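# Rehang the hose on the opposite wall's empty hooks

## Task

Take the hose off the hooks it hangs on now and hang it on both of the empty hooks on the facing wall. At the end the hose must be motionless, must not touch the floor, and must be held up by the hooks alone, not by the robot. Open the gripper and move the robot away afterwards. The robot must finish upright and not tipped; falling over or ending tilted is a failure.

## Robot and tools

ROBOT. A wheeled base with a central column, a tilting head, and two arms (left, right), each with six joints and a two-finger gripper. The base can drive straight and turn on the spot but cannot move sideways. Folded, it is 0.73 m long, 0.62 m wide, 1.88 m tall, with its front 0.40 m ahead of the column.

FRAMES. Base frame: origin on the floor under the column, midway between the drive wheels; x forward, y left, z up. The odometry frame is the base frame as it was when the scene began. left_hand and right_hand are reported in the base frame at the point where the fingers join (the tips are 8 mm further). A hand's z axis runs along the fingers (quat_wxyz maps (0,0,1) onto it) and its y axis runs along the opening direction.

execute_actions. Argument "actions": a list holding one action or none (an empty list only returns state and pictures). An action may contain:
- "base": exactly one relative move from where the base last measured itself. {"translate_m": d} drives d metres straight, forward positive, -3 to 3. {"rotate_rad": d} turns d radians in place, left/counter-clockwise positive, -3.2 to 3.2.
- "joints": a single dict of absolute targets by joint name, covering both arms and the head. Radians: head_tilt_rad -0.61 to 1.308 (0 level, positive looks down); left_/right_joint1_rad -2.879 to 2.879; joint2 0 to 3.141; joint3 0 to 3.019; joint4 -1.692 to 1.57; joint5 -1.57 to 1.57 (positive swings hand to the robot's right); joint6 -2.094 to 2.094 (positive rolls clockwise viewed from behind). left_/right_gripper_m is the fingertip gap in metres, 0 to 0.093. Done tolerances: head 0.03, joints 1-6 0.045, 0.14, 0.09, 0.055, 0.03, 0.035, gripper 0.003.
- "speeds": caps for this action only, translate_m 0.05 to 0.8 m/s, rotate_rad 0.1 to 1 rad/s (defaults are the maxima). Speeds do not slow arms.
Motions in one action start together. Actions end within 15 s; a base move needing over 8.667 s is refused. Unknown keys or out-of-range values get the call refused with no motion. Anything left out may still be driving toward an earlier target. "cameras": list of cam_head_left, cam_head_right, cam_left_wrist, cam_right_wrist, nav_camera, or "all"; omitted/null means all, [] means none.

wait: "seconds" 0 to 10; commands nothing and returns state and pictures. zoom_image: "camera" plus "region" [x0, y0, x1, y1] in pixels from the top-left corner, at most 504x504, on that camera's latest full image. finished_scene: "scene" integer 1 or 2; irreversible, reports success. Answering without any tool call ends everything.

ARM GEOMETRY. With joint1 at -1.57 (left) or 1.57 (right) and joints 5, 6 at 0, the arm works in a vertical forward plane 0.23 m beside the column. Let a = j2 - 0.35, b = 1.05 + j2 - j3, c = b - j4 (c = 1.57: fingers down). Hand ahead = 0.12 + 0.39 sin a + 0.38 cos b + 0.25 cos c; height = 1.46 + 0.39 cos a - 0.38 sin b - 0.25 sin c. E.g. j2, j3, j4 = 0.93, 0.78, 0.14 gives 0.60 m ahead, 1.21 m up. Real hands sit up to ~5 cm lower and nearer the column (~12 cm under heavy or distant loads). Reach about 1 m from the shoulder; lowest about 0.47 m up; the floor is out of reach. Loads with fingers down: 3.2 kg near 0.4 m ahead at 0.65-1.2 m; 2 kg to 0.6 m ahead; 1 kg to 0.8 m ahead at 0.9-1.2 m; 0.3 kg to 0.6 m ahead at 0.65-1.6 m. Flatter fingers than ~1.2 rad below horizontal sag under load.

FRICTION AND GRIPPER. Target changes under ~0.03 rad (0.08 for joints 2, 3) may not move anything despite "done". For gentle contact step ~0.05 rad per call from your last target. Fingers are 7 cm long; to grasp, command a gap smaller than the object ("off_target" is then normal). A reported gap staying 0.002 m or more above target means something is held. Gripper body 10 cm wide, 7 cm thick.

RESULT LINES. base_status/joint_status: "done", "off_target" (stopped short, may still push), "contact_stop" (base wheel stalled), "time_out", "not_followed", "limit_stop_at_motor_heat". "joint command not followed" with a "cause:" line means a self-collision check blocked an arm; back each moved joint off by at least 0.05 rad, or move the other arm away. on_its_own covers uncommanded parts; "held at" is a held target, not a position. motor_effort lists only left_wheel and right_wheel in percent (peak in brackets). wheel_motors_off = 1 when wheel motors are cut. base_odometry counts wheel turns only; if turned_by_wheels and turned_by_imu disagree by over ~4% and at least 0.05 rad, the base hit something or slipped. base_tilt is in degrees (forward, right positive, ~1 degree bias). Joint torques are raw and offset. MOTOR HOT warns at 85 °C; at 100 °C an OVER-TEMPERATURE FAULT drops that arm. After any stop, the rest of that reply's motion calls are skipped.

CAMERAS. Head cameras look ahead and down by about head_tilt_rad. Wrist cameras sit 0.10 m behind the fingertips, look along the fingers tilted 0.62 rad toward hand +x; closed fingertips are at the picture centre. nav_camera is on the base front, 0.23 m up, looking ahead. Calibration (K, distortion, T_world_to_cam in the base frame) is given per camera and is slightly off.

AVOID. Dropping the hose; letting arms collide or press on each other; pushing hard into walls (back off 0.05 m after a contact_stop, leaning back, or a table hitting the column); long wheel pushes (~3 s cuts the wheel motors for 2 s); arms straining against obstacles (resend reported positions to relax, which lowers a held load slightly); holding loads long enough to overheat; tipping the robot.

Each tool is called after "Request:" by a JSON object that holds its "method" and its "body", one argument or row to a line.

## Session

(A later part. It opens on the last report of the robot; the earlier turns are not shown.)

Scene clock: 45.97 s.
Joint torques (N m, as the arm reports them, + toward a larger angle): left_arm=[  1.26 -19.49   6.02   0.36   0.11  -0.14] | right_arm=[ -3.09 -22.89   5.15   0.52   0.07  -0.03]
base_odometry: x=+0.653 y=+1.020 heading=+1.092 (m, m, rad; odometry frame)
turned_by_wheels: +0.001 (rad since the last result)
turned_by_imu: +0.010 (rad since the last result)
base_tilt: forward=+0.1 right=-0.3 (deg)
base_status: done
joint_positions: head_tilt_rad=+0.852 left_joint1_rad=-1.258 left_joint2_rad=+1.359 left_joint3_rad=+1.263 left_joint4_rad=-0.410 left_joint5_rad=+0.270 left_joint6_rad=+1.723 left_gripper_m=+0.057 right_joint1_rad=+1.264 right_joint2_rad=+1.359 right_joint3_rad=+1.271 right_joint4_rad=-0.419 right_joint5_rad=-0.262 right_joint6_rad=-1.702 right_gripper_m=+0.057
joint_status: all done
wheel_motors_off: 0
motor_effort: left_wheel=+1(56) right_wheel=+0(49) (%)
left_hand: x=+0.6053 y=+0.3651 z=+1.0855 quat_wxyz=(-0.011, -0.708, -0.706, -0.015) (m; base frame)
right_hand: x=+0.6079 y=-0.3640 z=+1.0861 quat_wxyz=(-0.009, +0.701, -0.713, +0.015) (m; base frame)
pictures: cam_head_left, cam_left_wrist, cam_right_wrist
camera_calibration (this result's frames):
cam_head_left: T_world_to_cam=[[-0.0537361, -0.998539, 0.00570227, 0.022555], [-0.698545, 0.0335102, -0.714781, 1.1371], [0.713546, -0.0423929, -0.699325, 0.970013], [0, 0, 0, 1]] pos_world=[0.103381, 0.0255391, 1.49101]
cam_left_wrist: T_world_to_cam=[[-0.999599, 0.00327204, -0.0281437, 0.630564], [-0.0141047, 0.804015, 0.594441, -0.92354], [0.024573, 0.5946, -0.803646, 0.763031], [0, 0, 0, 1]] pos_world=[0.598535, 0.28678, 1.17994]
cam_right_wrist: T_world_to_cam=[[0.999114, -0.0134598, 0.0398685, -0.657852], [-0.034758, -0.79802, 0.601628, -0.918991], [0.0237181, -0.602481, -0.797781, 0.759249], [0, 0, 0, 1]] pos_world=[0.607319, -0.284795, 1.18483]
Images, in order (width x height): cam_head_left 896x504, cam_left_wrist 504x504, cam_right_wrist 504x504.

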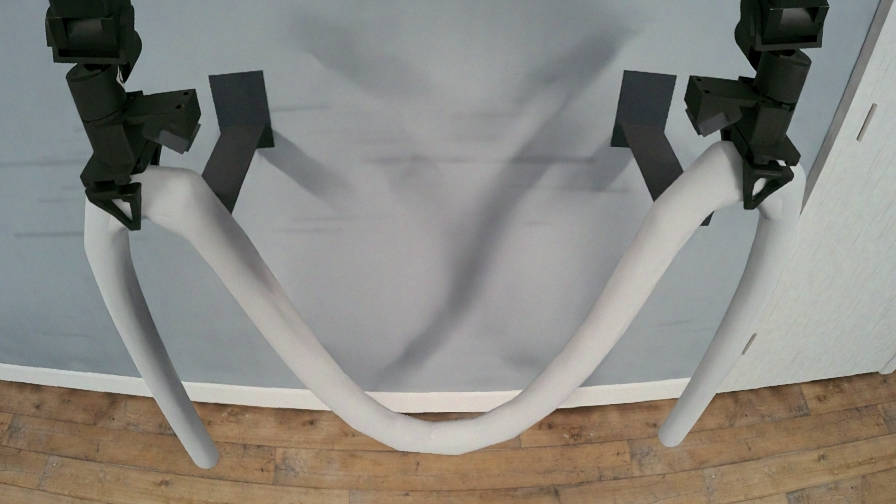

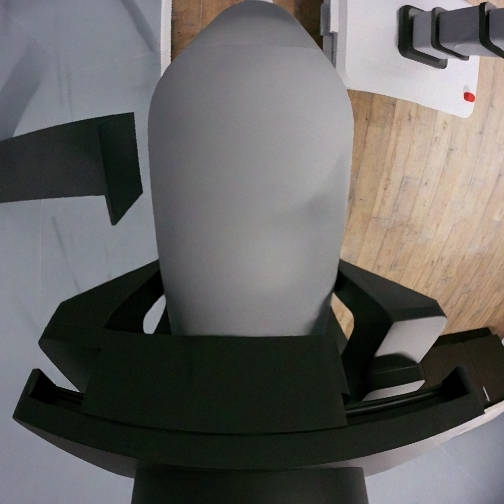

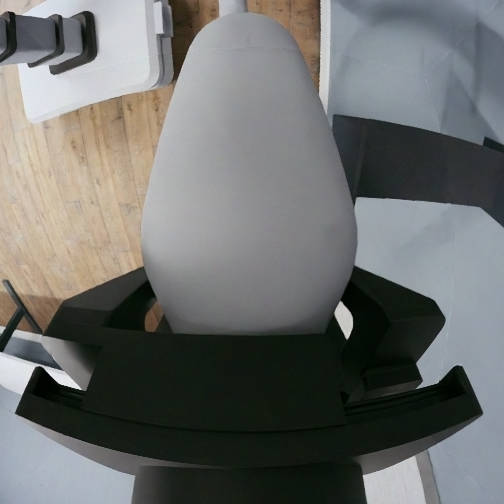

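Request:
{"method": "execute_actions", "body": {
  "actions": [
    {"base":{"translate_m":0.21},"speeds":{"translate_m":0.12}}
  ],
  "cameras": ["cam_head_left","cam_left_wrist","cam_right_wrist"]
}}

Scene clock: 50.23 s.
Joint torques (N m, as the arm reports them, + toward a larger angle): left_arm=[  1.64 -18.94   6.31   0.31   0.13  -0.15] | right_arm=[ -3.02 -22.68   5.2    0.46   0.07  -0.03]
base_odometry: x=+0.750 y=+1.207 heading=+1.093 (m, m, rad; odometry frame)
turned_by_wheels: +0.001 (rad since the last result)
turned_by_imu: +0.001 (rad since the last result)
base_tilt: forward=+0.0 right=-0.2 (deg)
base_status: done
joint_positions: head_tilt_rad=+0.852 left_joint1_rad=-1.258 left_joint2_rad=+1.360 left_joint3_rad=+1.262 left_joint4_rad=-0.410 left_joint5_rad=+0.270 left_joint6_rad=+1.723 left_gripper_m=+0.057 right_joint1_rad=+1.264 right_joint2_rad=+1.361 right_joint3_rad=+1.271 right_joint4_rad=-0.420 right_joint5_rad=-0.262 right_joint6_rad=-1.702 right_gripper_m=+0.057
joint_status: not commanded
wheel_motors_off: 0
motor_effort: left_wheel=-1(36) right_wheel=-1(42) (%)
left_hand: x=+0.6046 y=+0.3651 z=+1.0850 quat_wxyz=(-0.011, -0.708, -0.706, -0.015) (m; base frame)
right_hand: x=+0.6071 y=-0.3641 z=+1.0855 quat_wxyz=(-0.009, +0.701, -0.713, +0.014) (m; base frame)
pictures: cam_head_left, cam_left_wrist, cam_right_wrist
camera_calibration (this result's frames):
cam_head_left: T_world_to_cam=[[-0.0537341, -0.998539, 0.00572148, 0.0225253], [-0.698801, 0.0335102, -0.714531, 1.13673], [0.713295, -0.0423929, -0.69958, 0.970418], [0, 0, 0, 1]] pos_world=[0.103364, 0.0255391, 1.49099]
cam_left_wrist: T_world_to_cam=[[-0.99964, 0.00285933, -0.026693, 0.628409], [-0.0135685, 0.804149, 0.594273, -0.923462], [0.0231644, 0.594421, -0.80382, 0.763747], [0, 0, 0, 1]] pos_world=[0.597961, 0.286817, 1.17948]
cam_right_wrist: T_world_to_cam=[[0.999178, -0.0139696, 0.0380478, -0.655319], [-0.0340625, -0.798176, 0.601461, -0.918982], [0.0219667, -0.602262, -0.797996, 0.760119], [0, 0, 0, 1]] pos_world=[0.606781, -0.284873, 1.18424]
Images, in order (width x height): cam_head_left 896x504, cam_left_wrist 504x504, cam_right_wrist 504x504.

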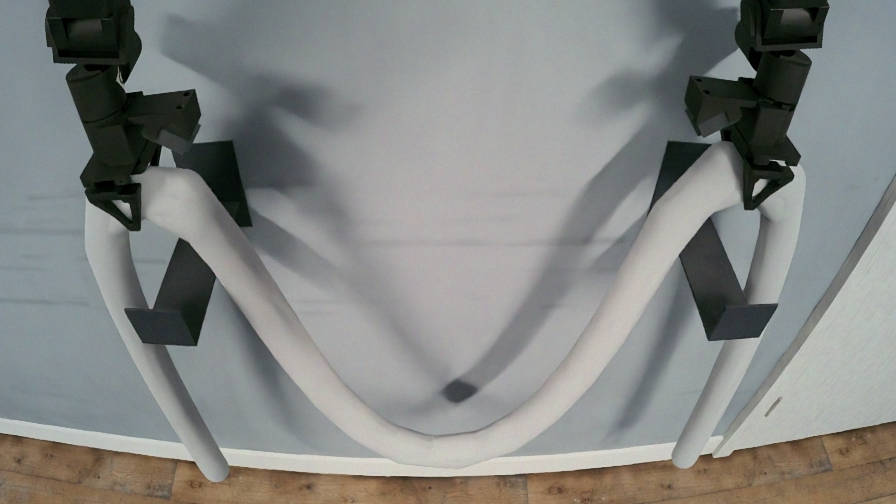

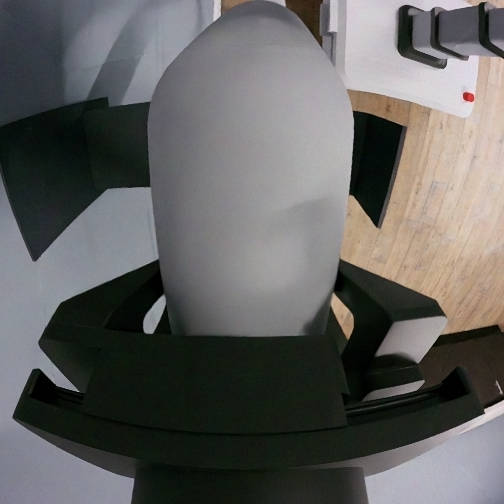

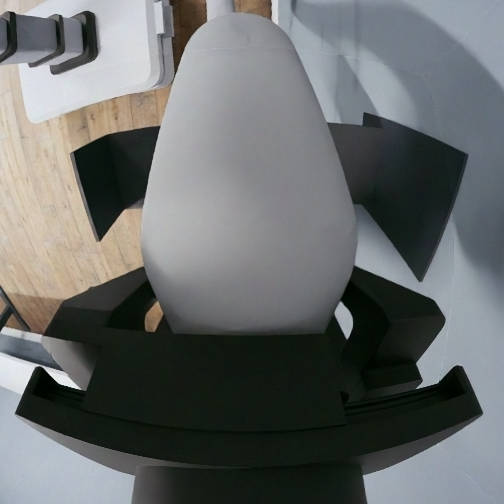

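Request:
{"method": "execute_actions", "body": {
  "actions": [
    {"joints":{"left_joint1_rad":-1.35,"left_joint5_rad":0.2,"left_joint6_rad":1.69,"left_joint2_rad":1.6,"left_joint3_rad":1.35,"left_joint4_rad":-0.23,"right_joint1_rad":1.32,"right_joint5_rad":-0.23,"right_joint2_rad":1.605,"right_joint3_rad":1.35,"right_joint4_rad":-0.24}}
  ],
  "cameras": ["cam_head_left"]
}}

Request:
{"method": "execute_actions", "body": {
  "actions": [
    {"joints":{"left_gripper_m":0.093,"right_gripper_m":0.093}}
  ],
  "cameras": []
}}

Request:
{"method": "execute_actions", "body": {
  "actions": [
    {"joints":{"left_joint2_rad":1.3,"left_joint3_rad":1.24,"left_joint4_rad":-0.45,"right_joint2_rad":1.3,"right_joint3_rad":1.24,"right_joint4_rad":-0.45}}
  ],
  "cameras": []
}}

Request:
{"method": "execute_actions", "body": {
  "actions": [
    {"base":{"translate_m":-0.7},"joints":{"head_tilt_rad":0.6}}
  ],
  "cameras": []
}}

Request:
{"method": "wait", "body": {
  "seconds": 8
}}

Scene clock: 55.10 s.
Joint torques (N m, as the arm reports them, + toward a larger angle): left_arm=[  0.14 -17.61   2.82   0.75   0.39  -0.15] | right_arm=[ -2.72 -21.05   3.28   0.17   0.38  -0.02]
base_odometry: x=+0.750 y=+1.207 heading=+1.093 (m, m, rad; odometry frame)
turned_by_wheels: +0.000 (rad since the last result)
turned_by_imu: +0.000 (rad since the last result)
base_tilt: forward=+0.0 right=-0.2 (deg)
base_status: not commanded
joint_positions: head_tilt_rad=+0.852 left_joint1_rad=-1.347 left_joint2_rad=+1.605 left_joint3_rad=+1.351 left_joint4_rad=-0.230 left_joint5_rad=+0.192 left_joint6_rad=+1.696 left_gripper_m=+0.057 right_joint1_rad=+1.325 right_joint2_rad=+1.613 right_joint3_rad=+1.344 right_joint4_rad=-0.232 right_joint5_rad=-0.240 right_joint6_rad=-1.703 right_gripper_m=+0.057
joint_status: all done
wheel_motors_off: 0
motor_effort: left_wheel=+0(2) right_wheel=-4(5) (%)
left_hand: x=+0.5964 y=+0.3451 z=+0.9719 quat_wxyz=(-0.015, -0.714, -0.699, -0.020) (m; base frame)
right_hand: x=+0.5873 y=-0.3527 z=+0.9701 quat_wxyz=(-0.022, +0.712, -0.701, +0.005) (m; base frame)
pictures: cam_head_left
camera_calibration (this result's frames):
cam_head_left: T_world_to_cam=[[-0.0537341, -0.998539, 0.00572148, 0.0225253], [-0.698801, 0.0335102, -0.714531, 1.13673], [0.713296, -0.0423929, -0.69958, 0.970418], [0, 0, 0, 1]] pos_world=[0.103364, 0.0255391, 1.49099]
Images, in order (width x height): cam_head_left 896x504.

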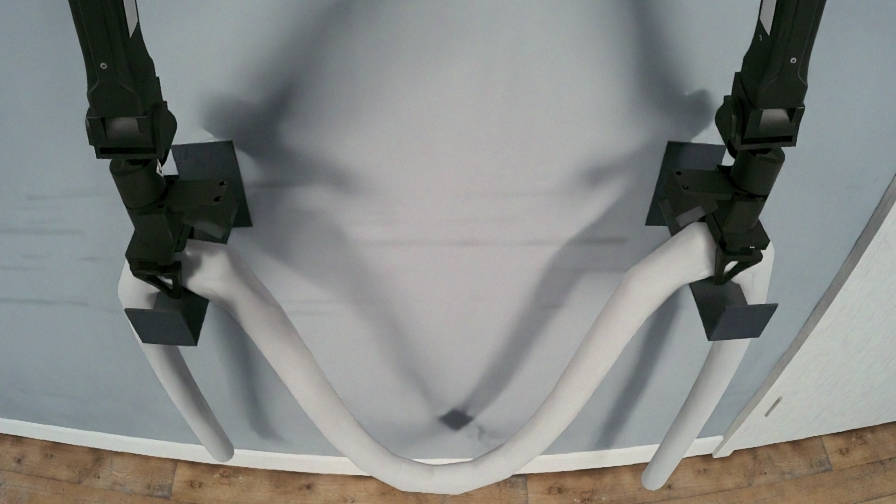

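Scene clock: 55.77 s.
Joint torques (N m, as the arm reports them, + toward a larger angle): left_arm=[  0.39 -17.8    2.89   0.76   0.28  -0.15] | right_arm=[ -2.78 -20.92   3.33   0.09   0.15  -0.02]
base_odometry: x=+0.750 y=+1.207 heading=+1.093 (m, m, rad; odometry frame)
turned_by_wheels: +0.000 (rad since the last result)
turned_by_imu: +0.000 (rad since the last result)
base_tilt: forward=+0.1 right=-0.3 (deg)
base_status: not commanded
joint_positions: head_tilt_rad=+0.852 left_joint1_rad=-1.347 left_joint2_rad=+1.605 left_joint3_rad=+1.353 left_joint4_rad=-0.230 left_joint5_rad=+0.196 left_joint6_rad=+1.696 left_gripper_m=+0.093 right_joint1_rad=+1.325 right_joint2_rad=+1.613 right_joint3_rad=+1.344 right_joint4_rad=-0.233 right_joint5_rad=-0.234 right_joint6_rad=-1.703 right_gripper_m=+0.093
joint_status: all done
wheel_motors_off: 0
motor_effort: left_wheel=+2(2) right_wheel=-4(4) (%)
left_hand: x=+0.5972 y=+0.3445 z=+0.9720 quat_wxyz=(-0.016, -0.714, -0.699, -0.019) (m; base frame)
right_hand: x=+0.5869 y=-0.3539 z=+0.9701 quat_wxyz=(-0.019, +0.712, -0.702, +0.007) (m; base frame)
pictures: none
No camera images: the call's "cameras" was empty. Leave "cameras" out to get every camera's image.

Scene clock: 57.07 s.
Joint torques (N m, as the arm reports them, + toward a larger angle): left_arm=[ -0.75 -15.46   5.12   0.2    0.22  -0.14] | right_arm=[ -1.71 -19.01   4.97   0.26   0.06  -0.02]
base_odometry: x=+0.750 y=+1.207 heading=+1.093 (m, m, rad; odometry frame)
turned_by_wheels: +0.000 (rad since the last result)
turned_by_imu: +0.000 (rad since the last result)
base_tilt: forward=+0.1 right=-0.2 (deg)
base_status: not commanded
joint_positions: head_tilt_rad=+0.852 left_joint1_rad=-1.347 left_joint2_rad=+1.288 left_joint3_rad=+1.239 left_joint4_rad=-0.436 left_joint5_rad=+0.196 left_joint6_rad=+1.695 left_gripper_m=+0.093 right_joint1_rad=+1.325 right_joint2_rad=+1.289 right_joint3_rad=+1.238 right_joint4_rad=-0.445 right_joint5_rad=-0.232 right_joint6_rad=-1.703 right_gripper_m=+0.093
joint_status: all done
wheel_motors_off: 0
motor_effort: left_wheel=+2(3) right_wheel=-3(3) (%)
left_hand: x=+0.6155 y=+0.3202 z=+1.1064 quat_wxyz=(-0.016, -0.714, -0.700, -0.018) (m; base frame)
right_hand: x=+0.6120 y=-0.3274 z=+1.1079 quat_wxyz=(-0.020, +0.713, -0.701, +0.010) (m; base frame)
pictures: none
No camera images: the call's "cameras" was empty. Leave "cameras" out to get every camera's image.

Scene clock: 60.03 s.
Joint torques (N m, as the arm reports them, + toward a larger angle): left_arm=[ -0.44 -16.22   5.43   0.15   0.22  -0.16] | right_arm=[ -1.78 -18.99   4.9    0.37   0.07  -0.01]
base_odometry: x=+0.428 y=+0.585 heading=+1.094 (m, m, rad; odometry frame)
turned_by_wheels: +0.001 (rad since the last result)
turned_by_imu: -0.002 (rad since the last result)
base_tilt: forward=+0.0 right=-0.2 (deg)
base_status: done
joint_positions: head_tilt_rad=+0.617 left_joint1_rad=-1.347 left_joint2_rad=+1.289 left_joint3_rad=+1.235 left_joint4_rad=-0.437 left_joint5_rad=+0.196 left_joint6_rad=+1.695 left_gripper_m=+0.093 right_joint1_rad=+1.324 right_joint2_rad=+1.290 right_joint3_rad=+1.238 right_joint4_rad=-0.447 right_joint5_rad=-0.232 right_joint6_rad=-1.703 right_gripper_m=+0.093
joint_status: all done
wheel_motors_off: 0
motor_effort: left_wheel=+1(52) right_wheel=-2(58) (%)
left_hand: x=+0.6126 y=+0.3202 z=+1.1050 quat_wxyz=(-0.014, -0.714, -0.700, -0.016) (m; base frame)
right_hand: x=+0.6112 y=-0.3276 z=+1.1075 quat_wxyz=(-0.019, +0.712, -0.701, +0.009) (m; base frame)
pictures: none
No camera images: the call's "cameras" was empty. Leave "cameras" out to get every camera's image.

Scene clock: 68.03 s.
Joint torques (N m, as the arm reports them, + toward a larger angle): left_arm=[ -0.55 -16.     5.46   0.16   0.22  -0.17] | right_arm=[ -1.97 -19.05   4.91   0.31   0.06  -0.02]
base_odometry: x=+0.428 y=+0.585 heading=+1.094 (m, m, rad; odometry frame)
turned_by_wheels: +0.000 (rad since the last result)
turned_by_imu: +0.000 (rad since the last result)
base_tilt: forward=+0.1 right=-0.3 (deg)
base_status: done
joint_positions: head_tilt_rad=+0.617 left_joint1_rad=-1.347 left_joint2_rad=+1.289 left_joint3_rad=+1.235 left_joint4_rad=-0.437 left_joint5_rad=+0.196 left_joint6_rad=+1.695 left_gripper_m=+0.093 right_joint1_rad=+1.324 right_joint2_rad=+1.290 right_joint3_rad=+1.238 right_joint4_rad=-0.447 right_joint5_rad=-0.232 right_joint6_rad=-1.703 right_gripper_m=+0.093
joint_status: all done
wheel_motors_off: 0
motor_effort: left_wheel=+1(52) right_wheel=-1(58) (%)
left_hand: x=+0.6126 y=+0.3202 z=+1.1050 quat_wxyz=(-0.014, -0.714, -0.700, -0.016) (m; base frame)
right_hand: x=+0.6112 y=-0.3276 z=+1.1075 quat_wxyz=(-0.019, +0.712, -0.701, +0.009) (m; base frame)
wait: 8.00 s; at rest by 0.27 s
pictures: cam_head_left, cam_head_right, cam_left_wrist, cam_right_wrist, nav_camera
camera_calibration (this result's frames):
cam_head_left: T_world_to_cam=[[-0.0535874, -0.998539, -0.00696258, 0.0420514], [-0.512977, 0.0335102, -0.857748, 1.34799], [0.856728, -0.0423929, -0.514023, 0.677489], [0, 0, 0, 1]] pos_world=[0.11332, 0.0255391, 1.50478]
cam_head_right: T_world_to_cam=[[-0.0645715, -0.997861, 0.0102045, -0.0492495], [-0.523016, 0.0251319, -0.851952, 1.34013], [0.849874, -0.0603489, -0.52352, 0.693456], [0, 0, 0, 1]] pos_world=[0.108381, -0.0409749, 1.50527]
cam_left_wrist: T_world_to_cam=[[-0.999222, 0.0198827, -0.0340688, 0.639573], [-0.00414265, 0.806007, 0.591892, -0.902836], [0.0392281, 0.591572, -0.805297, 0.798982], [0, 0, 0, 1]] pos_world=[0.603992, 0.24232, 1.19959]
cam_right_wrist: T_world_to_cam=[[0.998841, 0.0175867, 0.0447968, -0.656683], [-0.0119153, -0.811481, 0.584257, -0.9018], [0.0466269, -0.584113, -0.810332, 0.804072], [0, 0, 0, 1]] pos_world=[0.607685, -0.250576, 1.20786]
Images, in order (width x height): cam_head_left 896x504, cam_head_right 896x504, cam_left_wrist 504x504, cam_right_wrist 504x504, nav_camera 896x504.

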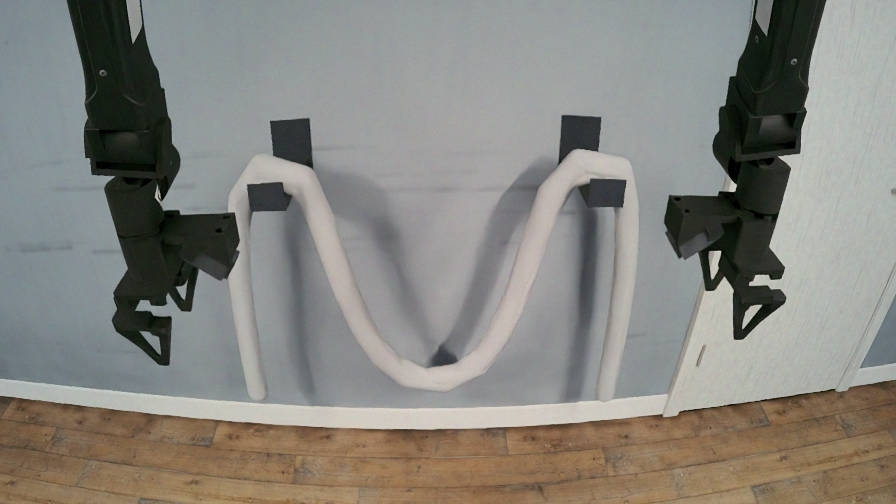

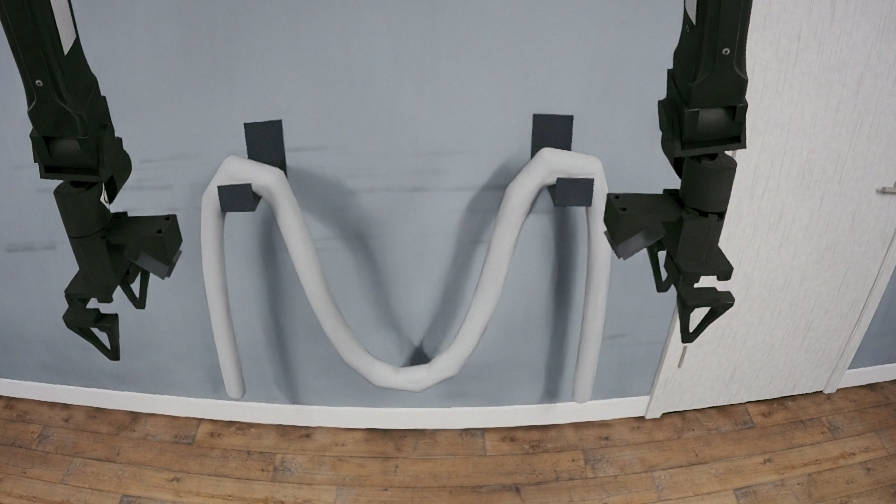

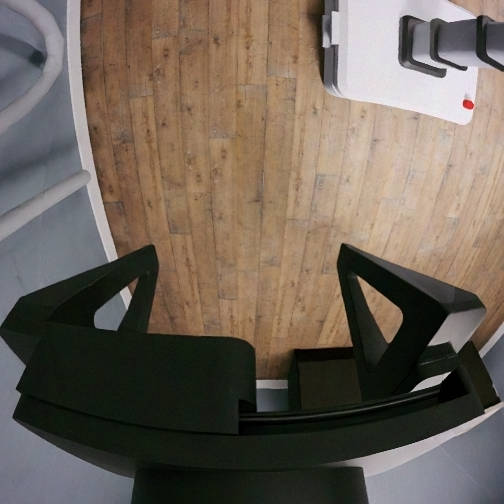

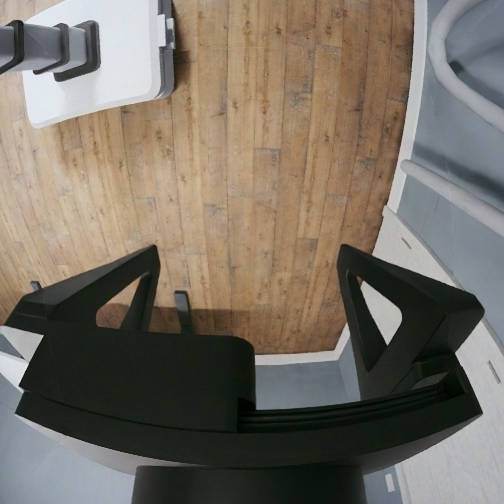

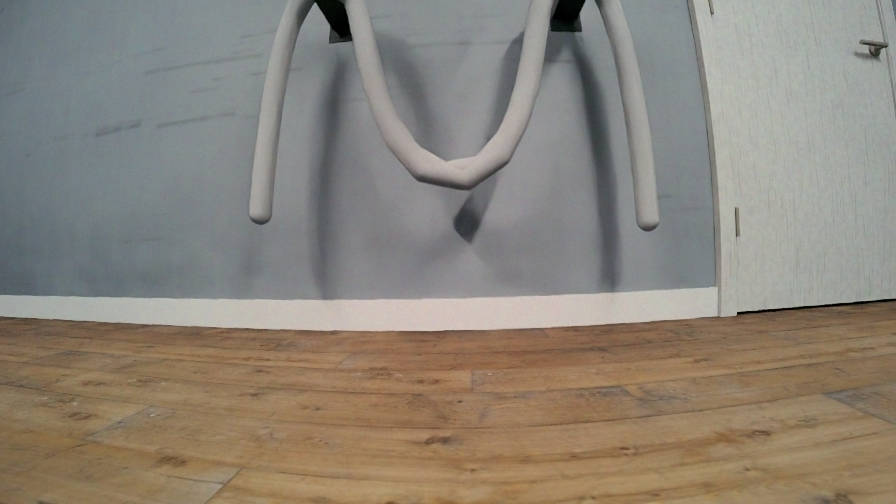

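Might still be swinging; wait more.

Request:
{"method": "wait", "body": {
  "seconds": 10
}}

Scene clock: 78.77 s.
Joint torques (N m, as the arm reports them, + toward a larger angle): left_arm=[ -0.8  -16.1    5.42   0.16   0.22  -0.17] | right_arm=[ -1.62 -18.93   4.97   0.37   0.05   0.  ]
base_odometry: x=+0.428 y=+0.585 heading=+1.094 (m, m, rad; odometry frame)
turned_by_wheels: +0.000 (rad since the last result)
turned_by_imu: +0.000 (rad since the last result)
base_tilt: forward=+0.1 right=-0.1 (deg)
base_status: done
joint_positions: head_tilt_rad=+0.617 left_joint1_rad=-1.347 left_joint2_rad=+1.289 left_joint3_rad=+1.235 left_joint4_rad=-0.437 left_joint5_rad=+0.196 left_joint6_rad=+1.695 left_gripper_m=+0.093 right_joint1_rad=+1.324 right_joint2_rad=+1.290 right_joint3_rad=+1.238 right_joint4_rad=-0.447 right_joint5_rad=-0.232 right_joint6_rad=-1.703 right_gripper_m=+0.093
joint_status: all done
wheel_motors_off: 0
motor_effort: left_wheel=+1(52) right_wheel=-1(58) (%)
left_hand: x=+0.6126 y=+0.3202 z=+1.1050 quat_wxyz=(-0.014, -0.714, -0.700, -0.016) (m; base frame)
right_hand: x=+0.6112 y=-0.3276 z=+1.1075 quat_wxyz=(-0.019, +0.712, -0.701, +0.009) (m; base frame)
wait: 10.00 s; at rest from the start
pictures: cam_head_left, cam_head_right, cam_left_wrist, cam_right_wrist, nav_camera
camera_calibration (this result's frames):
cam_head_left: T_world_to_cam=[[-0.0535874, -0.998539, -0.00696257, 0.0420514], [-0.512977, 0.0335102, -0.857748, 1.34799], [0.856728, -0.0423929, -0.514023, 0.677489], [0, 0, 0, 1]] pos_world=[0.11332, 0.0255391, 1.50478]
cam_head_right: T_world_to_cam=[[-0.0645715, -0.997861, 0.0102045, -0.0492495], [-0.523016, 0.0251319, -0.851952, 1.34013], [0.849874, -0.0603489, -0.52352, 0.693456], [0, 0, 0, 1]] pos_world=[0.108381, -0.0409749, 1.50527]
cam_left_wrist: T_world_to_cam=[[-0.999222, 0.0198827, -0.0340688, 0.639573], [-0.00414265, 0.806007, 0.591892, -0.902836], [0.0392281, 0.591572, -0.805297, 0.798982], [0, 0, 0, 1]] pos_world=[0.603992, 0.24232, 1.19959]
cam_right_wrist: T_world_to_cam=[[0.998841, 0.0175867, 0.0447968, -0.656683], [-0.0119153, -0.811481, 0.584257, -0.9018], [0.0466269, -0.584113, -0.810332, 0.804072], [0, 0, 0, 1]] pos_world=[0.607685, -0.250576, 1.20786]
Images, in order (width x height): cam_head_left 896x504, cam_head_right 896x504, cam_left_wrist 504x504, cam_right_wrist 504x504, nav_camera 896x504.

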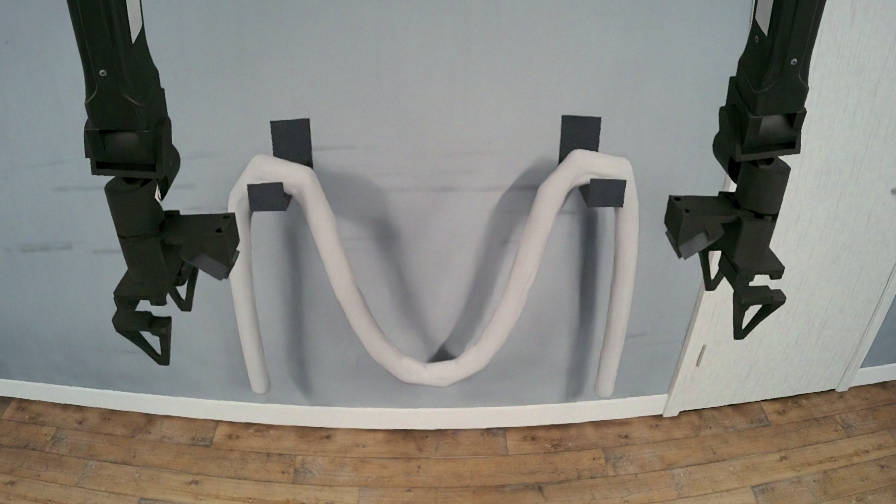

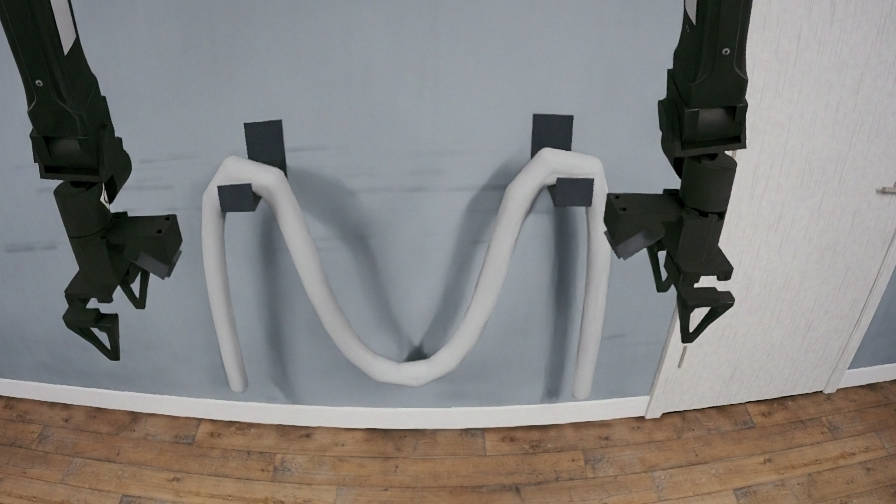

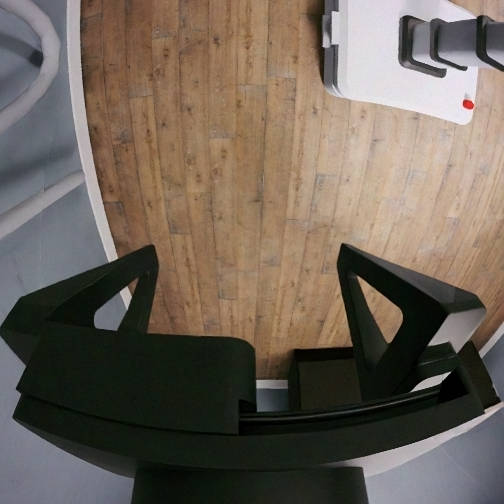

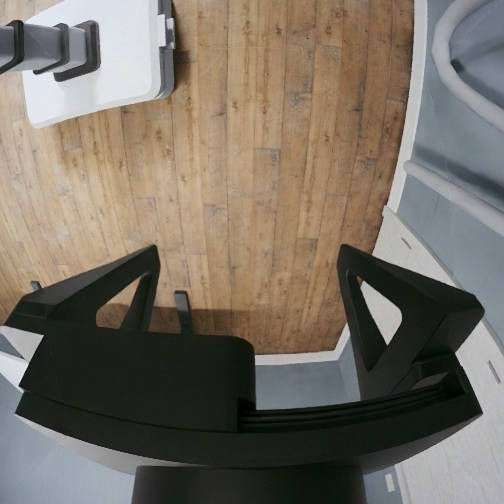

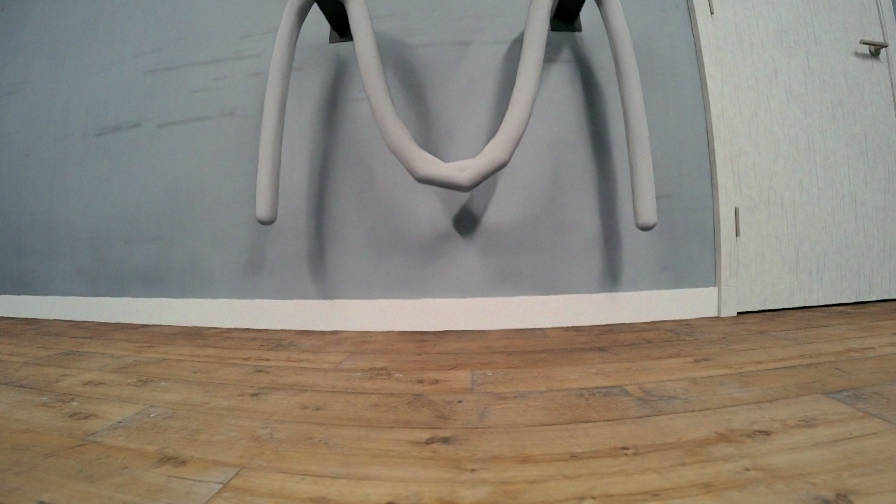

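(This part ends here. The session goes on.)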